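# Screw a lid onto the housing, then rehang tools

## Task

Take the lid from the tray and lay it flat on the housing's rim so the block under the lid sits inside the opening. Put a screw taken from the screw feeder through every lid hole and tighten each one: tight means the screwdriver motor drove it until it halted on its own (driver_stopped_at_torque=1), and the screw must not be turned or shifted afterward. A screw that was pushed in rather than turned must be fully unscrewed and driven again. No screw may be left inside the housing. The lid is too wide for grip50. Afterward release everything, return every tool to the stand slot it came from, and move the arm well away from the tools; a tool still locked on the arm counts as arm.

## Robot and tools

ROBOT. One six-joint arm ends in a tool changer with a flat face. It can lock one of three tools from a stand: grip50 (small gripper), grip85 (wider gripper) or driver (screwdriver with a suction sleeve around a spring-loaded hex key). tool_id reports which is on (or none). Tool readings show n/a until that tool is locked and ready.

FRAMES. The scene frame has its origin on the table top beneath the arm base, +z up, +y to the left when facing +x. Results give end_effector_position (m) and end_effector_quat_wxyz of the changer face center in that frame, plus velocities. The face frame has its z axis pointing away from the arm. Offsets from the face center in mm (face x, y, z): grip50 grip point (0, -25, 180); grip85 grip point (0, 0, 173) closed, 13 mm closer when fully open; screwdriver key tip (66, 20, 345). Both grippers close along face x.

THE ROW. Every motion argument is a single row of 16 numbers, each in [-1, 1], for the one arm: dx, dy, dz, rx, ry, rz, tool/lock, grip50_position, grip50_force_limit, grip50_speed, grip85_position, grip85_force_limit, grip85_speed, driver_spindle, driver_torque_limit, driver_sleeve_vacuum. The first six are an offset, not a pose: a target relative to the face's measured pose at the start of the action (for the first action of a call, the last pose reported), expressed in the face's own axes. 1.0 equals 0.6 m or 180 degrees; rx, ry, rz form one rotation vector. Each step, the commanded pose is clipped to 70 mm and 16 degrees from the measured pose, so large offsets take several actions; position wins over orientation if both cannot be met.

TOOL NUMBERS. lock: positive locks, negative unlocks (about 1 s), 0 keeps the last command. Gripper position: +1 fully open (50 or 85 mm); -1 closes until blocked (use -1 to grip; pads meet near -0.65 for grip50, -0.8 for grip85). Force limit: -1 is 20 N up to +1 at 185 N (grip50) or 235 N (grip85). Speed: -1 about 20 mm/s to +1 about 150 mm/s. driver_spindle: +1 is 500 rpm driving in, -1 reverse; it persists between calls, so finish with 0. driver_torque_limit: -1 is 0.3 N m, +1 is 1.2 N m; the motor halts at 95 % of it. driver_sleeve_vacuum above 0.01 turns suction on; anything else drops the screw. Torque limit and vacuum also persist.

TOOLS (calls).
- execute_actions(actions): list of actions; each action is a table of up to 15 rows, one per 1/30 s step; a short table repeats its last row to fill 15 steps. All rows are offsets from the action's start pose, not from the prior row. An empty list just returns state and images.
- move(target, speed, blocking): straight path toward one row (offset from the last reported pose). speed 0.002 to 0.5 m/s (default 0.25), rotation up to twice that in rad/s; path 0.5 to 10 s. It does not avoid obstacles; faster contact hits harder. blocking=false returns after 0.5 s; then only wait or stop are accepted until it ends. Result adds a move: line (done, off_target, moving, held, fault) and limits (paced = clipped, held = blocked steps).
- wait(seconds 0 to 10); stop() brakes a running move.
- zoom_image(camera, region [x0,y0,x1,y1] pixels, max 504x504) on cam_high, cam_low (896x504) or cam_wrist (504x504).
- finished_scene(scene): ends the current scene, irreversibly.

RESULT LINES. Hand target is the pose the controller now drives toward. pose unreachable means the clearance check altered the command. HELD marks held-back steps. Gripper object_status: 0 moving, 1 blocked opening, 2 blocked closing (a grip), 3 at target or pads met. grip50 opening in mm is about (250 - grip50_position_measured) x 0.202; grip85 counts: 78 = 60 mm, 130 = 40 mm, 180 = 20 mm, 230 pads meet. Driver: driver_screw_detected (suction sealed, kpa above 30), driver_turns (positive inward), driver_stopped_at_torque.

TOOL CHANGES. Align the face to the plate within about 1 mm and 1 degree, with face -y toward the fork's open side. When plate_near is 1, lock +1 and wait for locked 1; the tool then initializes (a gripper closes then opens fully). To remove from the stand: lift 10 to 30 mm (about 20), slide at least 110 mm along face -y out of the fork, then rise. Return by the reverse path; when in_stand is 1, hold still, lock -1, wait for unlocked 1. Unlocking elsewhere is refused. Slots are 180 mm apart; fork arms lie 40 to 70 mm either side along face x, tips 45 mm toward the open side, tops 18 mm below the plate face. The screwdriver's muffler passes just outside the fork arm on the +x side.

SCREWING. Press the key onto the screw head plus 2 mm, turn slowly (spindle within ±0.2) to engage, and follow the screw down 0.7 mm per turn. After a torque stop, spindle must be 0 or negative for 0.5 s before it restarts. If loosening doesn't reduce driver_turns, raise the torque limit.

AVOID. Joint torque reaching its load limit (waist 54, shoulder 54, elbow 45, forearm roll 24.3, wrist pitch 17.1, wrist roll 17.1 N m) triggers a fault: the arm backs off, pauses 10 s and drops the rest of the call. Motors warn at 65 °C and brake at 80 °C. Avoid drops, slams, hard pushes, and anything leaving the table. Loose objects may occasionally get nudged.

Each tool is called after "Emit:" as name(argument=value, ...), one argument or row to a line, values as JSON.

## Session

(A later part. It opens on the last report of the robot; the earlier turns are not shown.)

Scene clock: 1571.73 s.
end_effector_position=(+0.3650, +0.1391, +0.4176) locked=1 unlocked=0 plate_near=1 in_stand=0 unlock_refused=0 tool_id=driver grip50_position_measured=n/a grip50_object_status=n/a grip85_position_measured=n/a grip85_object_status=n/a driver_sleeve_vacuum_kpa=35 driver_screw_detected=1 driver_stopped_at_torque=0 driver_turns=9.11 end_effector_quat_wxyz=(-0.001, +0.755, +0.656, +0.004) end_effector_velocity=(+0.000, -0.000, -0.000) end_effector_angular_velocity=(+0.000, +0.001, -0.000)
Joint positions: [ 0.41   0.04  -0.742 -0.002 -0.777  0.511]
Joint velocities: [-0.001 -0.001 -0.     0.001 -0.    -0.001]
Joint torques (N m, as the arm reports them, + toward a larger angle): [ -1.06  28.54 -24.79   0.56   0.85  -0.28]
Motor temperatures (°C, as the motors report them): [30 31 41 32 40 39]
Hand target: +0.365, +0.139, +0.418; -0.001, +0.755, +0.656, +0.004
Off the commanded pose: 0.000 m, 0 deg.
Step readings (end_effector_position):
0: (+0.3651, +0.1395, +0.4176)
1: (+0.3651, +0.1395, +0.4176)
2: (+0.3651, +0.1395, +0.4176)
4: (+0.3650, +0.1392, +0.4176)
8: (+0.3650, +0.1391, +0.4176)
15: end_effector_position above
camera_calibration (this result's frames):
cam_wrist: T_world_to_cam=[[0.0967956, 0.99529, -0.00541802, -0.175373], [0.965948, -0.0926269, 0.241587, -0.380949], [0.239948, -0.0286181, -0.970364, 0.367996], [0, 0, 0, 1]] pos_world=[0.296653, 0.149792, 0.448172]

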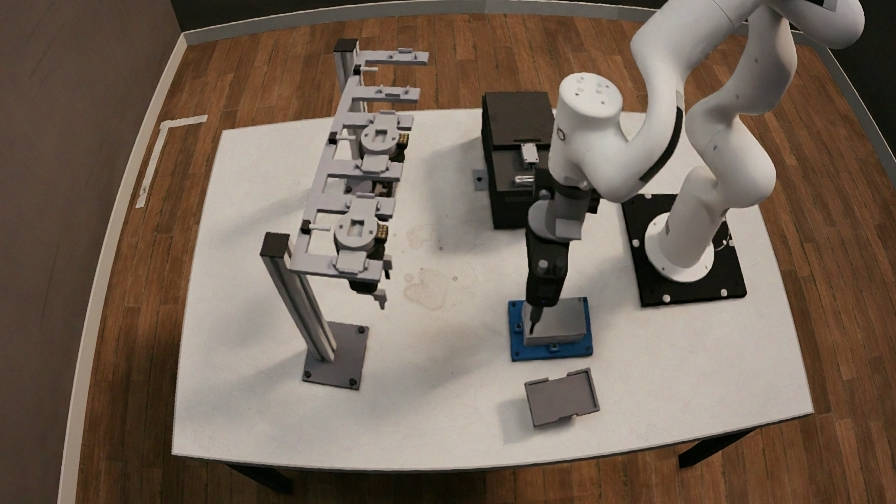

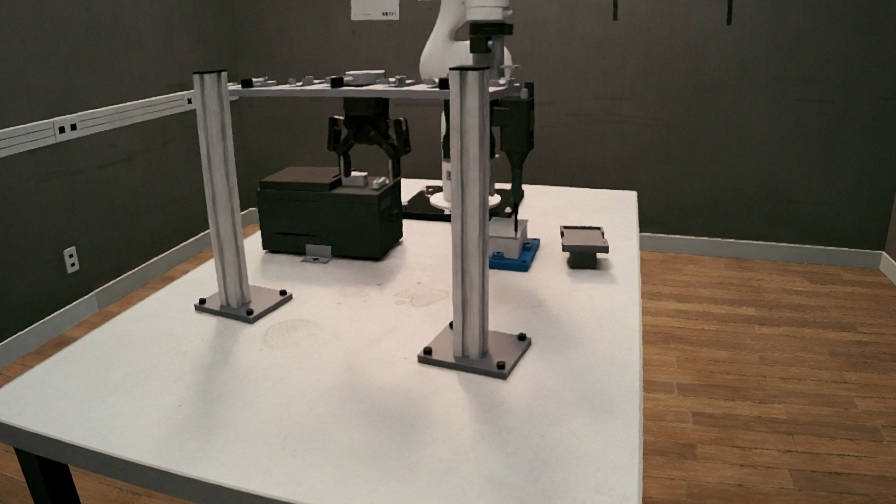

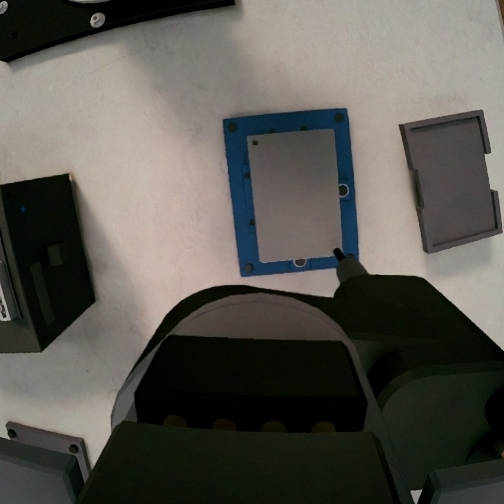

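kPa improved to 35. Continue.

Emit:
execute_actions(
  actions=[
    [[-0.0008,0,0,0,0,0,0,0,0,0,0,0,0,0,0,1]],
  ],
)

Emit:
execute_actions(
  actions=[
    [[0,-0.0008,0,0,0,0,0,0,0,0,0,0,0,0,0,1]],
  ],
)

Scene clock: 1577.73 s.
end_effector_position=(+0.3649, +0.1386, +0.4176) locked=1 unlocked=0 plate_near=1 in_stand=0 unlock_refused=0 tool_id=driver grip50_position_measured=n/a grip50_object_status=n/a grip85_position_measured=n/a grip85_object_status=n/a driver_sleeve_vacuum_kpa=33 driver_screw_detected=1 driver_stopped_at_torque=0 driver_turns=9.11 end_effector_quat_wxyz=(-0.001, +0.755, +0.656, +0.004) end_effector_velocity=(-0.000, +0.000, +0.000) end_effector_angular_velocity=(-0.000, +0.000, +0.001)
Joint positions: [ 0.409  0.04  -0.741 -0.002 -0.777  0.51 ]
Joint velocities: [ 0.001  0.    -0.     0.    -0.    -0.   ]
Joint torques (N m, as the arm reports them, + toward a larger angle): [ -1.91  29.03 -25.28   0.47   0.86  -0.26]
Motor temperatures (°C, as the motors report them): [30 31 41 32 40 39]
Hand target: +0.365, +0.139, +0.418; -0.001, +0.755, +0.656, +0.004
Off the commanded pose: 0.000 m, 0 deg.
Step readings (end_effector_position):
0: (+0.3650, +0.1391, +0.4176)
1: (+0.3650, +0.1390, +0.4176)
2: (+0.3650, +0.1390, +0.4176)
4: (+0.3649, +0.1387, +0.4176)
8: (+0.3649, +0.1386, +0.4176)
15: end_effector_position above
camera_calibration (this result's frames):
cam_wrist: T_world_to_cam=[[0.0967937, 0.99529, -0.00540846, -0.174901], [0.965944, -0.0926269, 0.241604, -0.380936], [0.239965, -0.02861, -0.97036, 0.367988], [0, 0, 0, 1]] pos_world=[0.296588, 0.14932, 0.448171]

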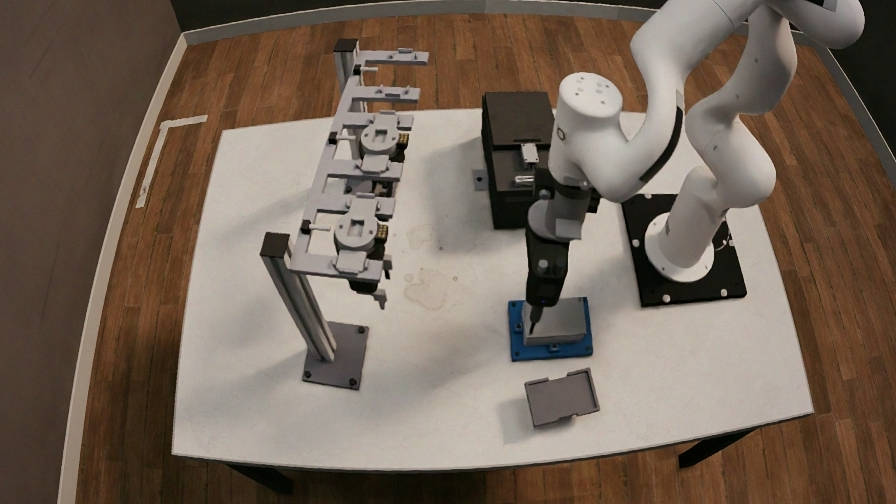

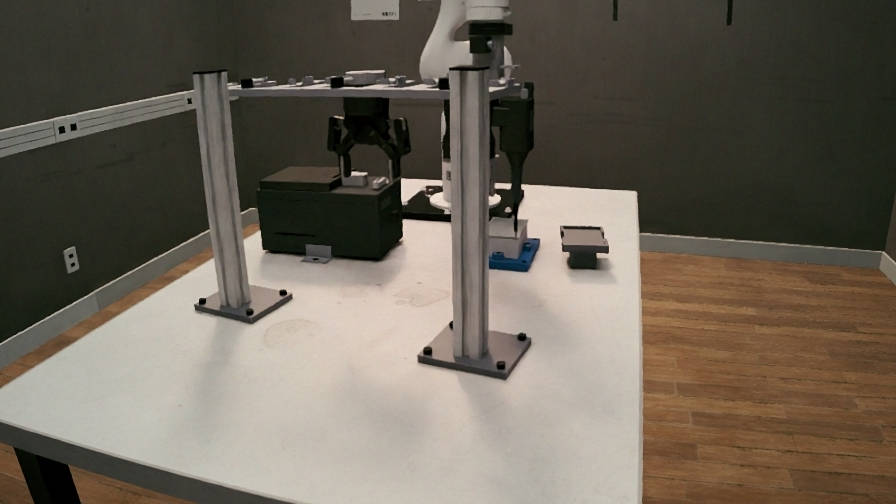

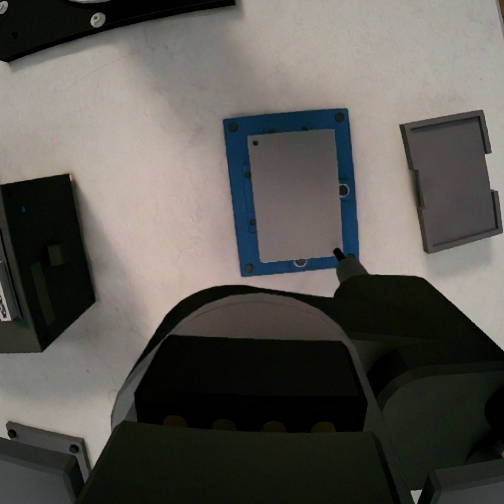

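Scene clock: 1578.23 s.
end_effector_position=(+0.3645, +0.1387, +0.4176) locked=1 unlocked=0 plate_near=1 in_stand=0 unlock_refused=0 tool_id=driver grip50_position_measured=n/a grip50_object_status=n/a grip85_position_measured=n/a grip85_object_status=n/a driver_sleeve_vacuum_kpa=40 driver_screw_detected=1 driver_stopped_at_torque=0 driver_turns=9.11 end_effector_quat_wxyz=(-0.001, +0.755, +0.656, +0.004) end_effector_velocity=(+0.000, +0.000, +0.000) end_effector_angular_velocity=(+0.001, -0.001, -0.001)
Joint positions: [ 0.409  0.041 -0.74  -0.002 -0.777  0.511]
Joint velocities: [-0.     0.001 -0.     0.001  0.     0.   ]
Joint torques (N m, as the arm reports them, + toward a larger angle): [ -1.34  29.26 -24.95   0.46   0.89  -0.25]
Motor temperatures (°C, as the motors report them): [30 31 41 32 40 39]
Hand target: +0.364, +0.139, +0.418; -0.001, +0.755, +0.656, +0.004
Off the commanded pose: 0.000 m, 0 deg.
Step readings (end_effector_position):
0: (+0.3649, +0.1386, +0.4176)
1: (+0.3649, +0.1386, +0.4176)
2: (+0.3649, +0.1386, +0.4176)
4: (+0.3646, +0.1386, +0.4176)
8: (+0.3645, +0.1387, +0.4176)
15: end_effector_position above
camera_calibration (this result's frames):
cam_wrist: T_world_to_cam=[[0.0967976, 0.99529, -0.00538877, -0.174935], [0.965934, -0.0926343, 0.241639, -0.38049], [0.240002, -0.0285953, -0.970351, 0.368085], [0, 0, 0, 1]] pos_world=[0.296121, 0.14939, 0.448171]

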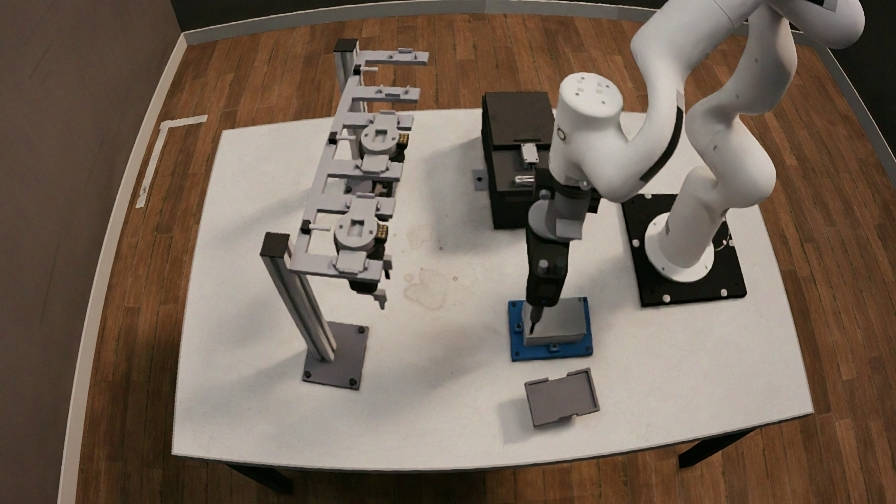

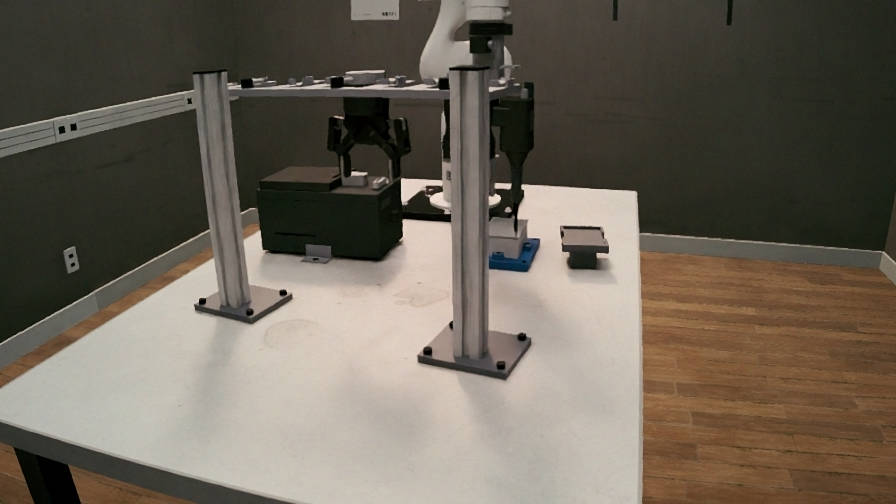

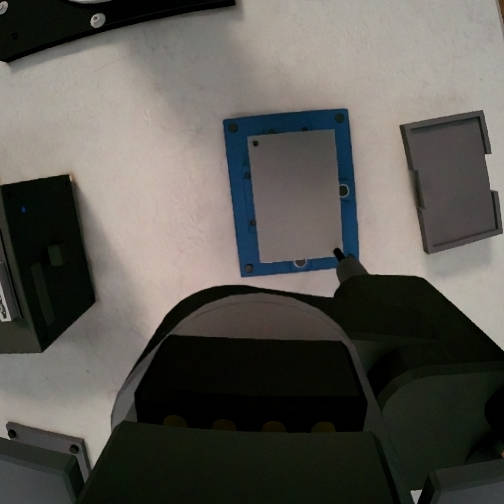

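Emit:
execute_actions(
  actions=[
    [[0.0005,-0.0005,0,0,0,0,0,0,0,0,0,0,0,0,0,1]],
    [[0,0,0.001,0,0,0,0,0,0,0,0,0,0,0,0,1],[0,0,0.002,0,0,0,0,0,0,0,0,0,0,0,0,1],[0,0,0.003,0,0,0,0,0,0,0,0,0,0,0,0,1]],
  ],
)

Scene clock: 1587.63 s.
end_effector_position=(+0.3642, +0.1390, +0.4158) locked=1 unlocked=0 plate_near=1 in_stand=0 unlock_refused=0 tool_id=driver grip50_position_measured=n/a grip50_object_status=n/a grip85_position_measured=n/a grip85_object_status=n/a driver_sleeve_vacuum_kpa=39 driver_screw_detected=1 driver_stopped_at_torque=0 driver_turns=9.11 end_effector_quat_wxyz=(-0.001, +0.755, +0.656, +0.004) end_effector_velocity=(-0.000, -0.000, -0.000) end_effector_angular_velocity=(-0.001, +0.001, -0.001)
Joint positions: [ 0.41   0.039 -0.738 -0.002 -0.773  0.512]
Joint velocities: [-0.    -0.     0.    -0.    -0.001  0.001]
Joint torques (N m, as the arm reports them, + toward a larger angle): [ -1.74  29.09 -25.06   0.74   0.79  -0.32]
Motor temperatures (°C, as the motors report them): [30 31 41 32 40 39]
Hand target: +0.364, +0.139, +0.416; -0.001, +0.755, +0.656, +0.004
Off the commanded pose: 0.000 m, 0 deg.
Step readings (end_effector_position; steps 1 to 15: 1st action; 16 to 30: 2nd action):
0: (+0.3644, +0.1386, +0.4176)
1: (+0.3644, +0.1387, +0.4176)
2: (+0.3644, +0.1387, +0.4176)
4: (+0.3643, +0.1389, +0.4176)
8: (+0.3642, +0.1390, +0.4176)
15: (+0.3642, +0.1390, +0.4176)
16: (+0.3642, +0.1390, +0.4176)
17: (+0.3642, +0.1390, +0.4175)
19: (+0.3643, +0.1390, +0.4169)
23: (+0.3642, +0.1390, +0.4159)
30: end_effector_position above
camera_calibration (this result's frames):
cam_wrist: T_world_to_cam=[[0.0968033, 0.995289, -0.00539719, -0.175263], [0.965935, -0.092638, 0.241634, -0.379787], [0.239996, -0.0286043, -0.970352, 0.366424], [0, 0, 0, 1]] pos_world=[0.295876, 0.149736, 0.446384]

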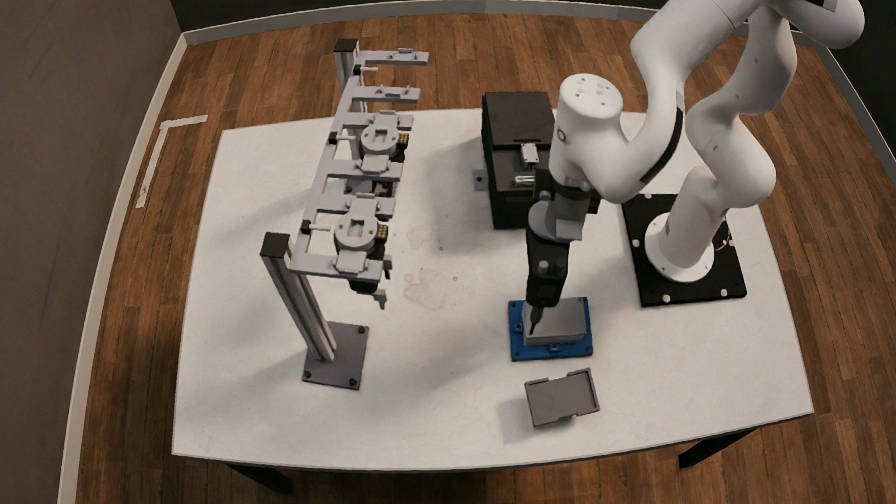

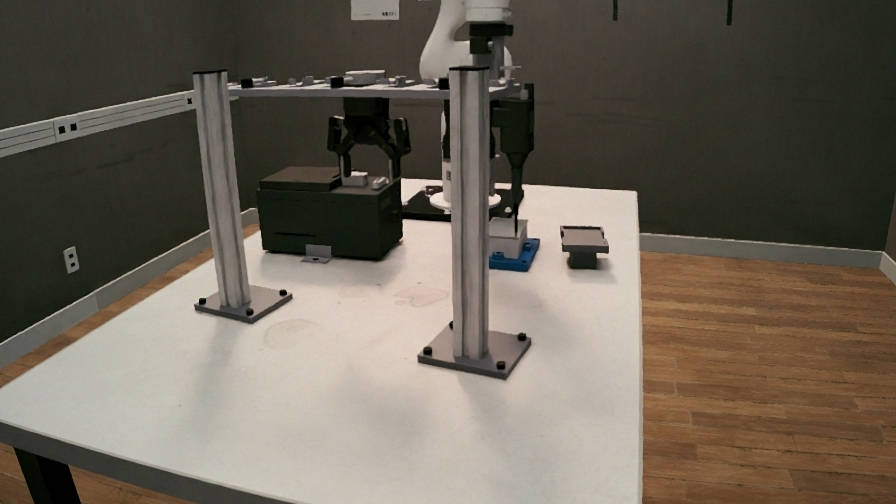

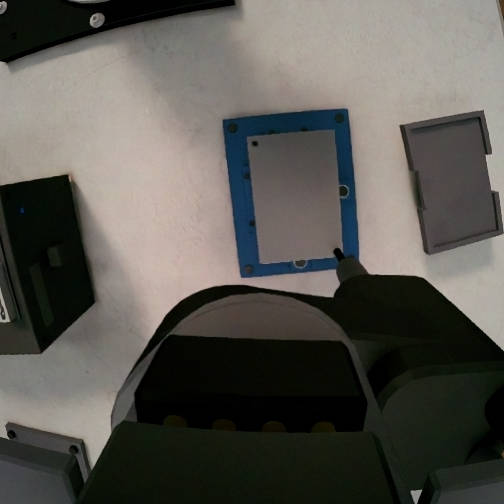

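Emit:
execute_actions(
  actions=[
    [[0,0,0.001,0,0,0,0,0,0,0,0,0,0,0,0,1],[0,0,0.002,0,0,0,0,0,0,0,0,0,0,0,0,1],[0,0,0.003,0,0,0,0,0,0,0,0,0,0,0,0,1]],
  ],
)

Emit:
zoom_image(
  camera="cam_low",
  region=[500,210,540,250],
)

Emit:
zoom_image(
  camera="cam_wrist",
  region=[310,225,350,265],
)

Scene clock: 1595.83 s.
end_effector_position=(+0.3643, +0.1390, +0.4141) locked=1 unlocked=0 plate_near=1 in_stand=0 unlock_refused=0 tool_id=driver grip50_position_measured=n/a grip50_object_status=n/a grip85_position_measured=n/a grip85_object_status=n/a driver_sleeve_vacuum_kpa=39 driver_screw_detected=1 driver_stopped_at_torque=0 driver_turns=9.11 end_effector_quat_wxyz=(-0.001, +0.755, +0.656, +0.004) end_effector_velocity=(+0.000, +0.000, -0.001) end_effector_angular_velocity=(+0.000, +0.000, -0.001)
Joint positions: [ 0.41   0.037 -0.736 -0.002 -0.768  0.512]
Joint velocities: [-0.    -0.001  0.     0.     0.001  0.   ]
Joint torques (N m, as the arm reports them, + toward a larger angle): [ -1.89  26.6  -23.51   0.19   0.63  -0.21]
Motor temperatures (°C, as the motors report them): [30 31 41 32 39 39]
Hand target: +0.364, +0.139, +0.414; -0.001, +0.755, +0.656, +0.004
Off the commanded pose: 0.000 m, 0 deg.
Step readings (end_effector_position):
0: (+0.3642, +0.1390, +0.4158)
1: (+0.3642, +0.1390, +0.4158)
2: (+0.3642, +0.1390, +0.4157)
4: (+0.3643, +0.1390, +0.4153)
8: (+0.3643, +0.1390, +0.4143)
15: end_effector_position above
camera_calibration (this result's frames):
cam_wrist: T_world_to_cam=[[0.096827, 0.995288, -0.00522782, -0.175393], [0.965851, -0.0926924, 0.241949, -0.379536], [0.240324, -0.0284765, -0.970275, 0.36458], [0, 0, 0, 1]] pos_world=[0.29594, 0.149768, 0.444654]

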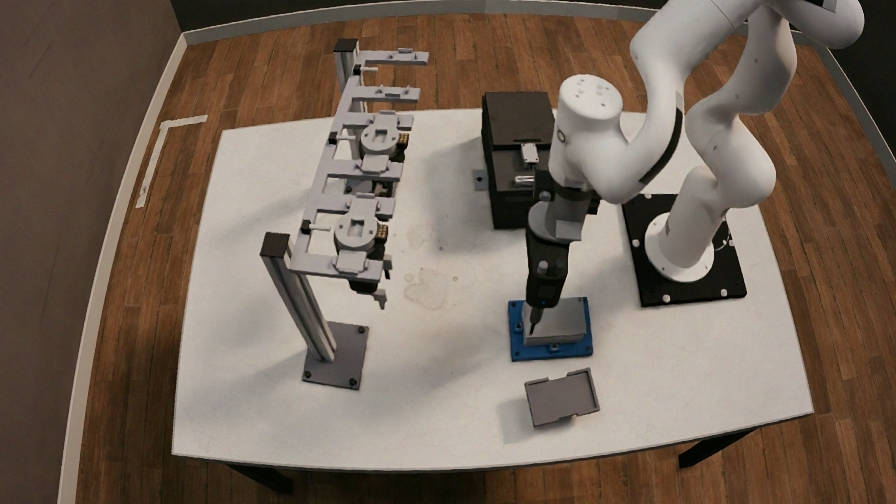

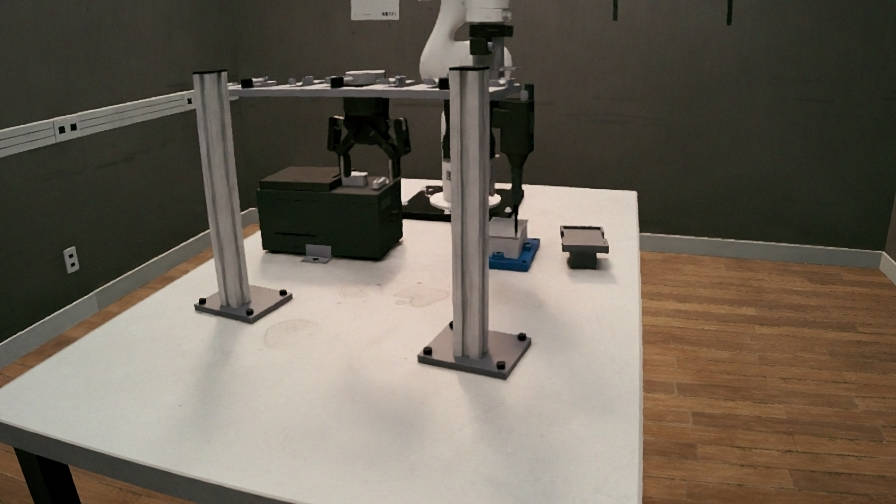

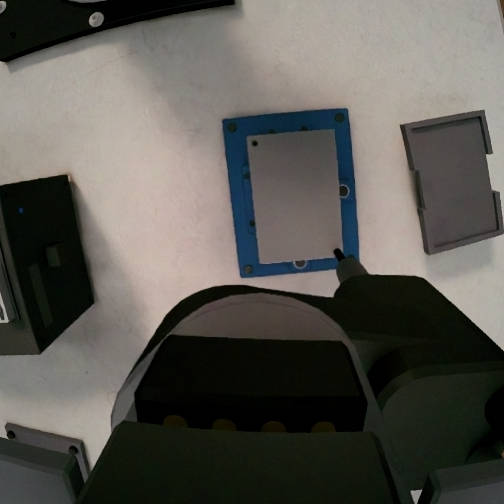

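Region (500, 210, 540, 250) of cam_low's 896x504 image, scaled by 12.600, with more detail than that image has.

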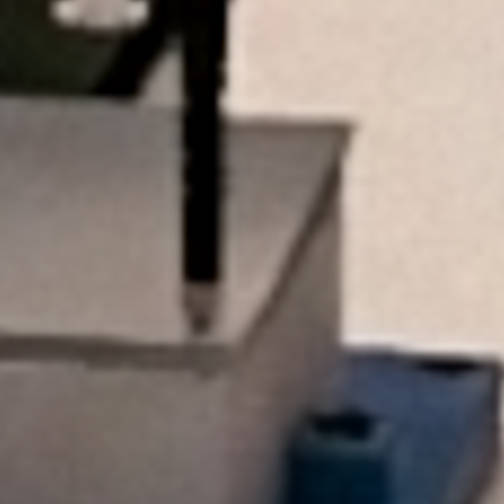

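Region (310, 225, 350, 265) of cam_wrist's 504x504 image, scaled by 12.600, with more detail than that image has.

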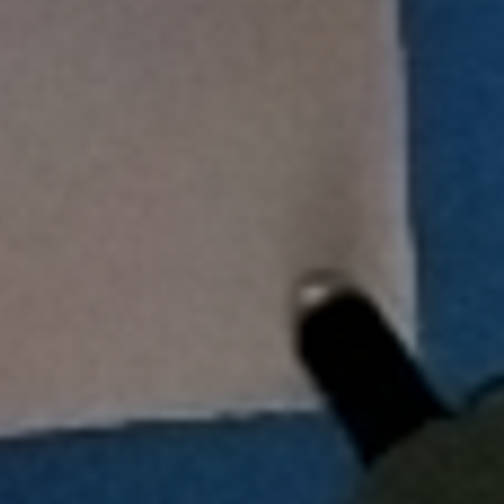

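Compressed with a seal of 39. Turn slowly while holding.

Emit:
execute_actions(
  actions=[
    [[0,0,0,0,0,0,0,0,0,0,0,0,0,0.15,0,1]],
    [[0,0,0,0,0,0,0,0,0,0,0,0,0,0.15,0,1]],
    [[0,0,0,0,0,0,0,0,0,0,0,0,0,0,0,1]],
  ],
)

Emit:
zoom_image(
  camera="cam_low",
  region=[500,210,540,250],
)

Emit:
zoom_image(
  camera="cam_wrist",
  region=[310,225,350,265],
)

Scene clock: 1604.90 s.
end_effector_position=(+0.3643, +0.1390, +0.4141) locked=1 unlocked=0 plate_near=1 in_stand=0 unlock_refused=0 tool_id=driver grip50_position_measured=n/a grip50_object_status=n/a grip85_position_measured=n/a grip85_object_status=n/a driver_sleeve_vacuum_kpa=40 driver_screw_detected=1 driver_stopped_at_torque=0 driver_turns=10.33 end_effector_quat_wxyz=(-0.001, +0.755, +0.656, +0.004) end_effector_velocity=(+0.000, -0.000, +0.000) end_effector_angular_velocity=(-0.000, -0.001, +0.000)
Joint positions: [ 0.41   0.037 -0.736 -0.002 -0.768  0.512]
Joint velocities: [-0.     0.001  0.    -0.001  0.    -0.   ]
Joint torques (N m, as the arm reports them, + toward a larger angle): [ -0.17  26.81 -23.22   0.67   0.59  -0.36]
Motor temperatures (°C, as the motors report them): [30 31 41 32 39 39]
Hand target: +0.364, +0.139, +0.414; -0.001, +0.755, +0.656, +0.004
Off the commanded pose: 0.000 m, 0 deg.
Step readings (end_effector_position; steps 1 to 15: 1st action; 16 to 30: 2nd action; 31 to 45: 3rd action):
0: (+0.3642, +0.1390, +0.4140)
1: (+0.3642, +0.1390, +0.4140)
2: (+0.3642, +0.1390, +0.4140)
4: (+0.3642, +0.1390, +0.4140)
8: (+0.3642, +0.1390, +0.4141)
15: (+0.3643, +0.1390, +0.4141)
16: (+0.3643, +0.1390, +0.4141)
17: (+0.3643, +0.1390, +0.4141)
19: (+0.3643, +0.1390, +0.4141)
23: (+0.3643, +0.1390, +0.4141)
30: (+0.3643, +0.1390, +0.4141)
31: (+0.3643, +0.1390, +0.4141)
32: (+0.3643, +0.1390, +0.4141)
34: (+0.3643, +0.1390, +0.4141)
38: (+0.3643, +0.1390, +0.4141)
45: end_effector_position above
camera_calibration (this result's frames):
cam_wrist: T_world_to_cam=[[0.0968213, 0.995288, -0.00529655, -0.175348], [0.965882, -0.0926738, 0.241833, -0.379477], [0.240202, -0.0285304, -0.970303, 0.364634], [0, 0, 0, 1]] pos_world=[0.295921, 0.149757, 0.444647]

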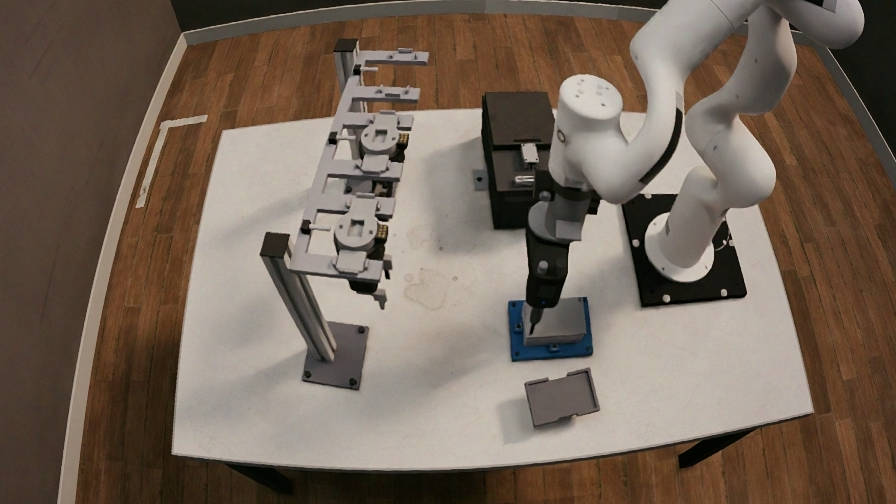

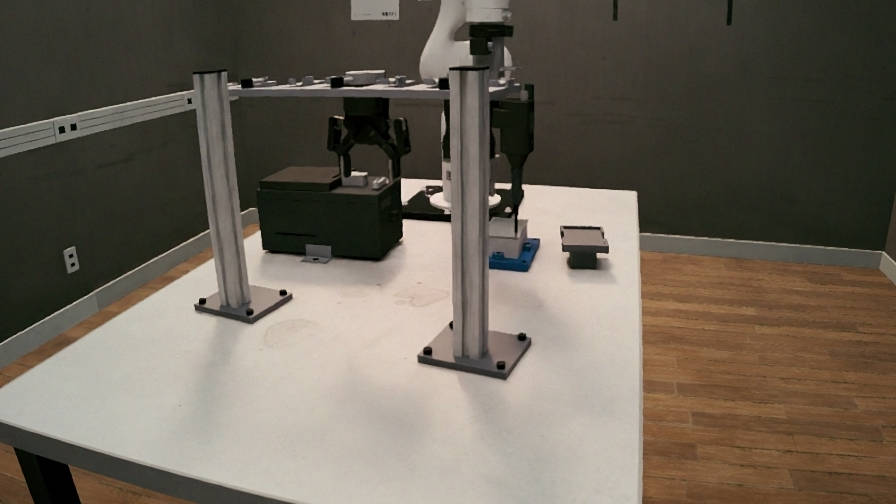

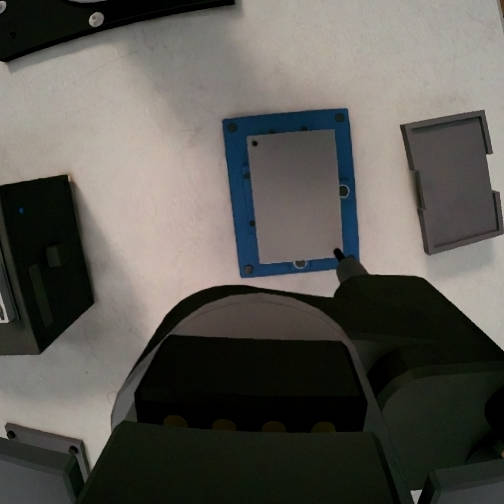

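Region (500, 210, 540, 250) of cam_low's 896x504 image, scaled by 12.600, with more detail than that image has.

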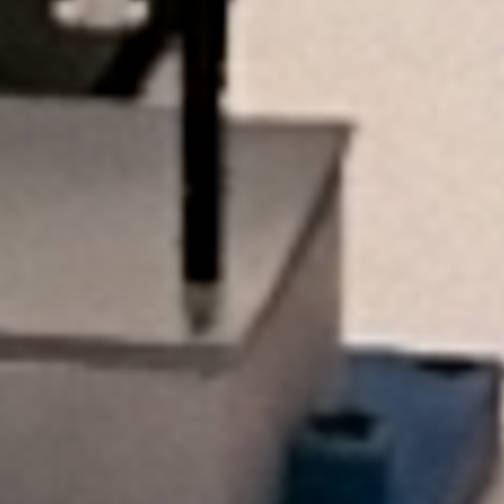

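Region (310, 225, 350, 265) of cam_wrist's 504x504 image, scaled by 12.600, with more detail than that image has.

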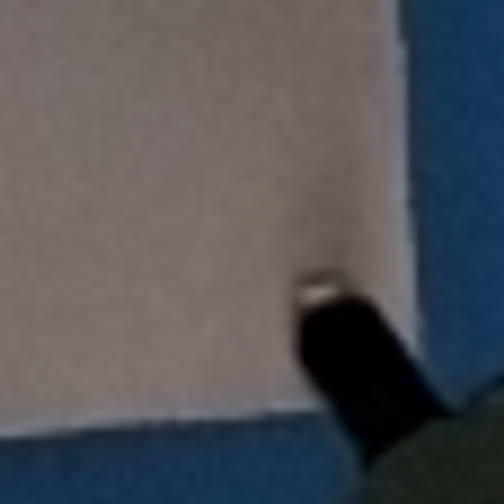

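Emit:
move(
  target=[0,0,-0.035,0,0,0,0,0,0,0,0,0,0,0,0,1],
  speed=0.02,
)

Emit:
move(
  target=[0.1075,0.148,0,0,0,0,0,0,0,0,0,0,0,0,0,1],
  speed=0.08,
)

Scene clock: 1639.37 s.
end_effector_position=(+0.3642, +0.1389, +0.4350) locked=1 unlocked=0 plate_near=1 in_stand=0 unlock_refused=0 tool_id=driver grip50_position_measured=n/a grip50_object_status=n/a grip85_position_measured=n/a grip85_object_status=n/a driver_sleeve_vacuum_kpa=39 driver_screw_detected=1 driver_stopped_at_torque=0 driver_turns=10.33 end_effector_quat_wxyz=(-0.001, +0.755, +0.656, +0.004) end_effector_velocity=(-0.000, -0.001, -0.000) end_effector_angular_velocity=(-0.002, +0.004, -0.001)
Joint positions: [ 0.411  0.063 -0.762 -0.002 -0.821  0.512]
Joint velocities: [-0.001  0.     0.    -0.001 -0.004  0.001]
Joint torques (N m, as the arm reports them, + toward a larger angle): [ -1.09  28.25 -25.67   0.47   0.86  -0.28]
Motor temperatures (°C, as the motors report them): [30 31 41 32 39 39]
Hand target: +0.364, +0.139, +0.435; -0.001, +0.755, +0.656, +0.004
Off the commanded pose: 0.000 m, 0 deg.
move: done
camera_calibration (this result's frames):
cam_wrist: T_world_to_cam=[[0.0967572, 0.995294, -0.0052499, -0.175132], [0.965898, -0.092624, 0.241791, -0.384434], [0.240167, -0.0284659, -0.970314, 0.38497], [0, 0, 0, 1]] pos_world=[0.295812, 0.149658, 0.465575]

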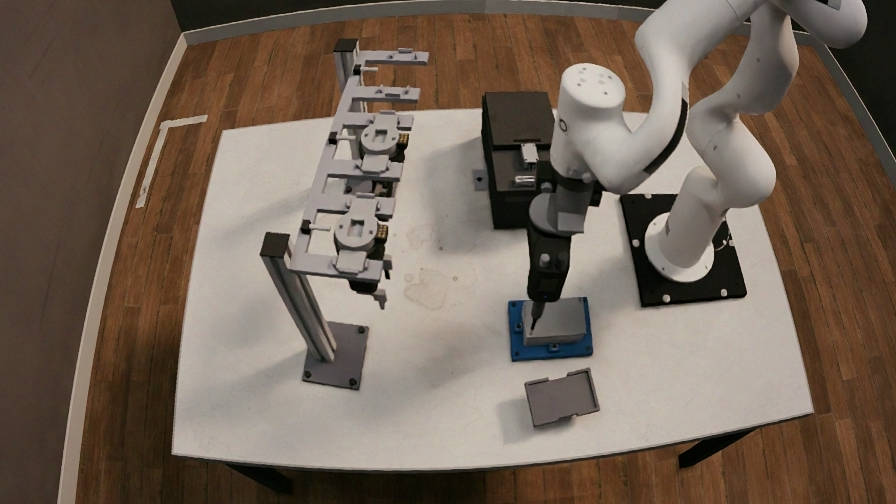

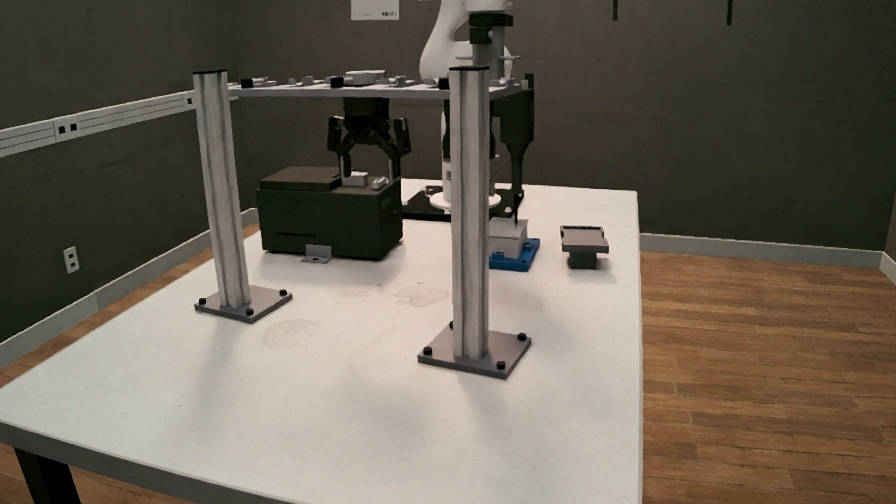

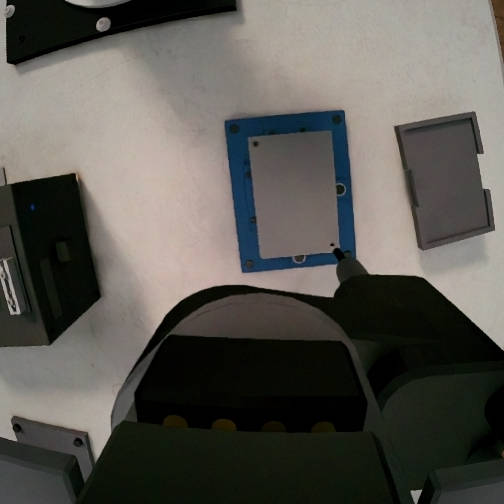

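Scene clock: 1641.13 s.
end_effector_position=(+0.4610, +0.1902, +0.4357) locked=1 unlocked=0 plate_near=1 in_stand=0 unlock_refused=0 tool_id=driver grip50_position_measured=n/a grip50_object_status=n/a grip85_position_measured=n/a grip85_object_status=n/a driver_sleeve_vacuum_kpa=39 driver_screw_detected=1 driver_stopped_at_torque=0 driver_turns=10.33 end_effector_quat_wxyz=(-0.001, +0.755, +0.656, +0.004) end_effector_velocity=(+0.001, +0.001, +0.001) end_effector_angular_velocity=(+0.001, -0.002, +0.001)
Joint positions: [ 0.436 -0.21  -1.054 -0.002 -0.841  0.537]
Joint velocities: [ 0.    -0.002 -0.003 -0.     0.    -0.   ]
Joint torques (N m, as the arm reports them, + toward a larger angle): [ -2.11  46.5  -25.51   0.48   0.87  -0.26]
Motor temperatures (°C, as the motors report them): [30 31 41 32 39 39]
Hand target: +0.461, +0.190, +0.436; -0.001, +0.755, +0.656, +0.004
Off the commanded pose: 0.000 m, 0 deg.
move: done
camera_calibration (this result's frames):
cam_wrist: T_world_to_cam=[[0.0967167, 0.995297, -0.00541177, -0.235441], [0.966003, -0.0925575, 0.241396, -0.473249], [0.23976, -0.0285748, -0.970412, 0.364084], [0, 0, 0, 1]] pos_world=[0.392638, 0.200935, 0.466277]

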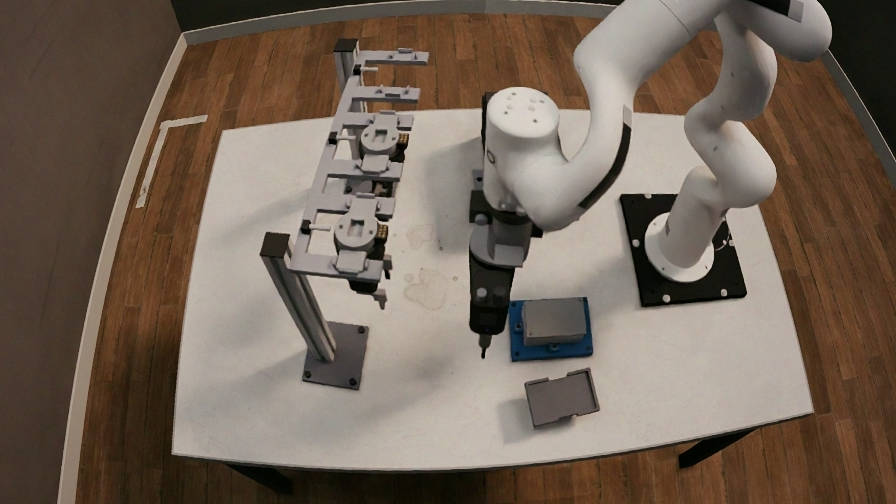

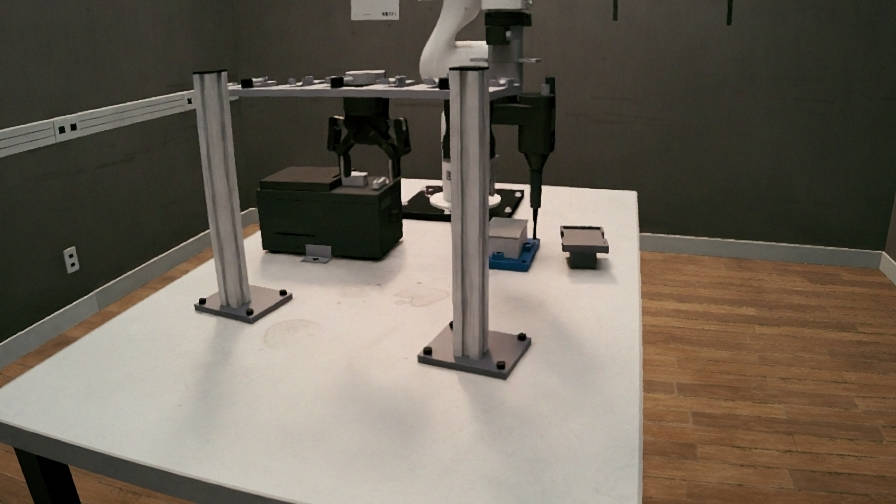

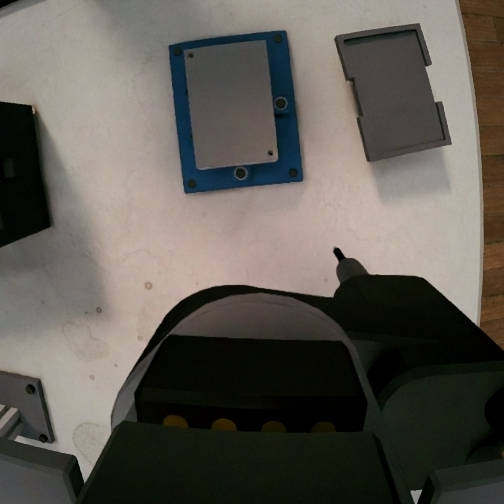

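Emit:
zoom_image(
  camera="cam_wrist",
  region=[255,138,285,168],
)

Emit:
zoom_image(
  camera="cam_wrist",
  region=[160,20,320,200],
)

Emit:
zoom_image(
  camera="cam_high",
  region=[500,285,610,370],
)

Region (255, 138, 285, 168) of cam_wrist's 504x504 image, scaled by 16.800, with more detail than that image has.

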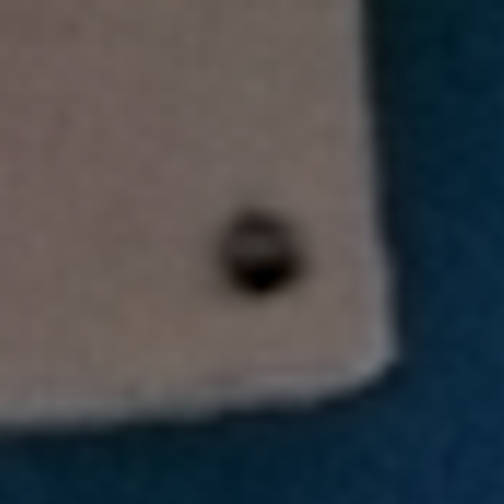

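Region (160, 20, 320, 200) of cam_wrist's 504x504 image, scaled by 2.800, with more detail than that image has.

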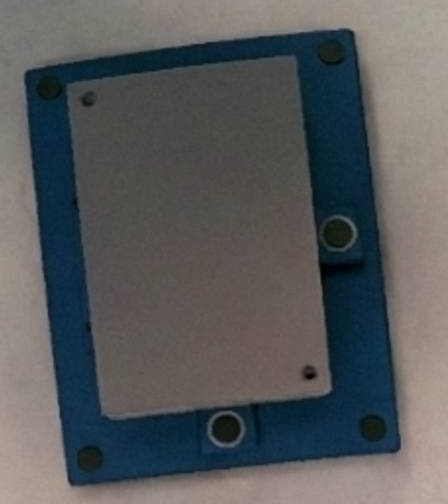

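Region (500, 285, 610, 370) of cam_high's 896x504 image, scaled by 4.582, with more detail than that image has; it fills the top 389 rows of this view, and the rest is white.

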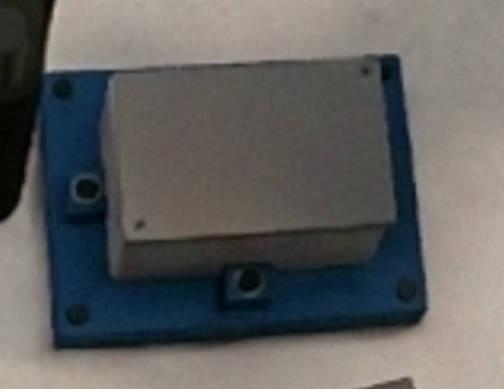

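Emit:
zoom_image(
  camera="cam_wrist",
  region=[177,40,207,70],
)

Emit:
zoom_image(
  camera="cam_low",
  region=[480,205,550,275],
)

Region (177, 40, 207, 70) of cam_wrist's 504x504 image, scaled by 16.800, with more detail than that image has.

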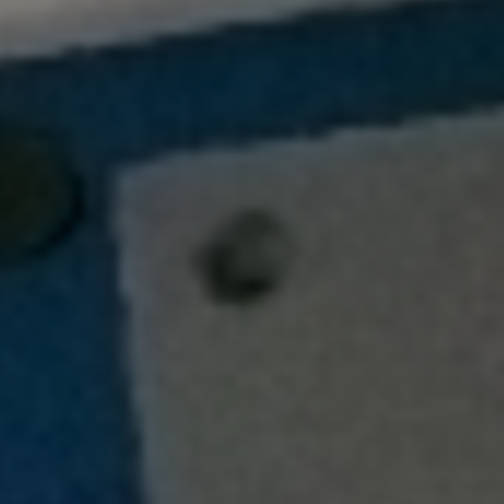

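Region (480, 205, 550, 275) of cam_low's 896x504 image, scaled by 7.200, with more detail than that image has.

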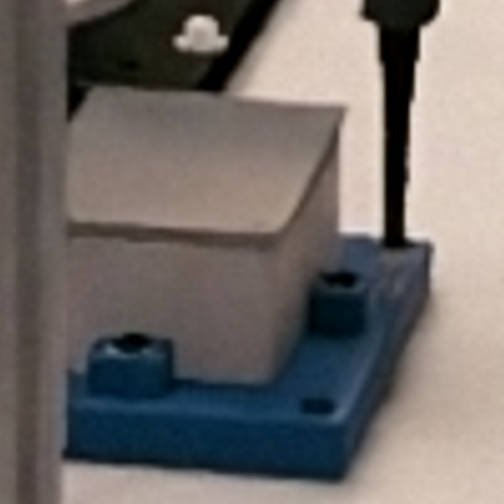

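Emit:
move(
  target=[-0.2077,-0.3408,-0.012,0,0,0,0,0,0,0,0,0,0,0,0,1],
  speed=0.1,
)

Emit:
zoom_image(
  camera="cam_wrist",
  region=[270,190,390,310],
)

Scene clock: 1752.80 s.
end_effector_position=(+0.2412, +0.0957, +0.4415) locked=1 unlocked=0 plate_near=1 in_stand=0 unlock_refused=0 tool_id=driver grip50_position_measured=n/a grip50_object_status=n/a grip85_position_measured=n/a grip85_object_status=n/a driver_sleeve_vacuum_kpa=39 driver_screw_detected=1 driver_stopped_at_torque=0 driver_turns=10.33 end_effector_quat_wxyz=(-0.001, +0.755, +0.656, +0.004) end_effector_velocity=(-0.001, -0.001, +0.000) end_effector_angular_velocity=(-0.000, +0.001, -0.000)
Joint positions: [ 0.427  0.456 -0.478 -0.002 -0.929  0.528]
Joint velocities: [-0.001  0.004  0.002 -0.    -0.003 -0.   ]
Joint torques (N m, as the arm reports them, + toward a larger angle): [ -2.67   5.33 -26.16   0.73   0.86  -0.17]
Motor temperatures (°C, as the motors report them): [30 31 41 32 39 39]
Hand target: +0.241, +0.096, +0.442; -0.001, +0.755, +0.656, +0.004
Off the commanded pose: 0.001 m, 0 deg.
move: done
camera_calibration (this result's frames):
cam_wrist: T_world_to_cam=[[0.0966303, 0.995307, -0.00511353, -0.120188], [0.965914, -0.0925345, 0.241761, -0.271227], [0.240153, -0.0283007, -0.970322, 0.419595], [0, 0, 0, 1]] pos_world=[0.172828, 0.106401, 0.4721]

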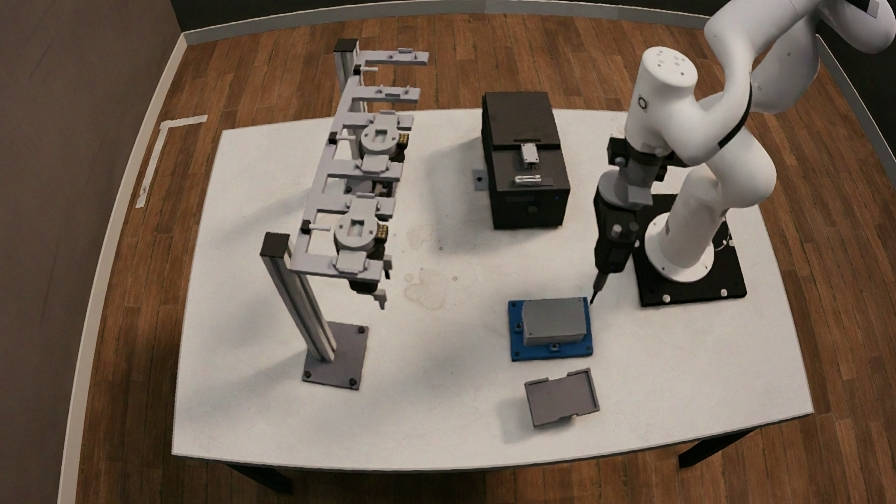

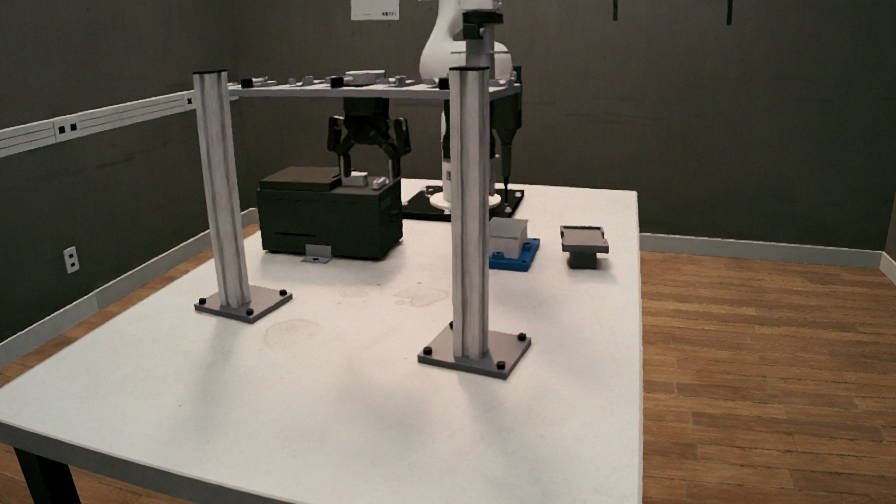

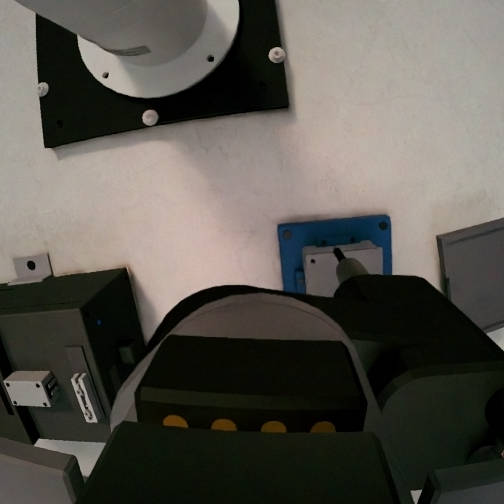

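Region (270, 190, 390, 310) of cam_wrist's 504x504 image, scaled by 4.200, with more detail than that image has.

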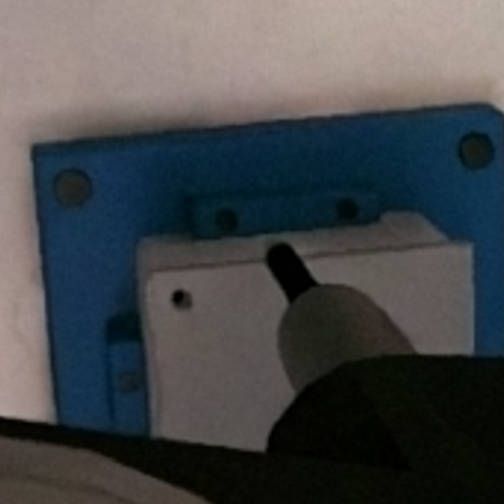

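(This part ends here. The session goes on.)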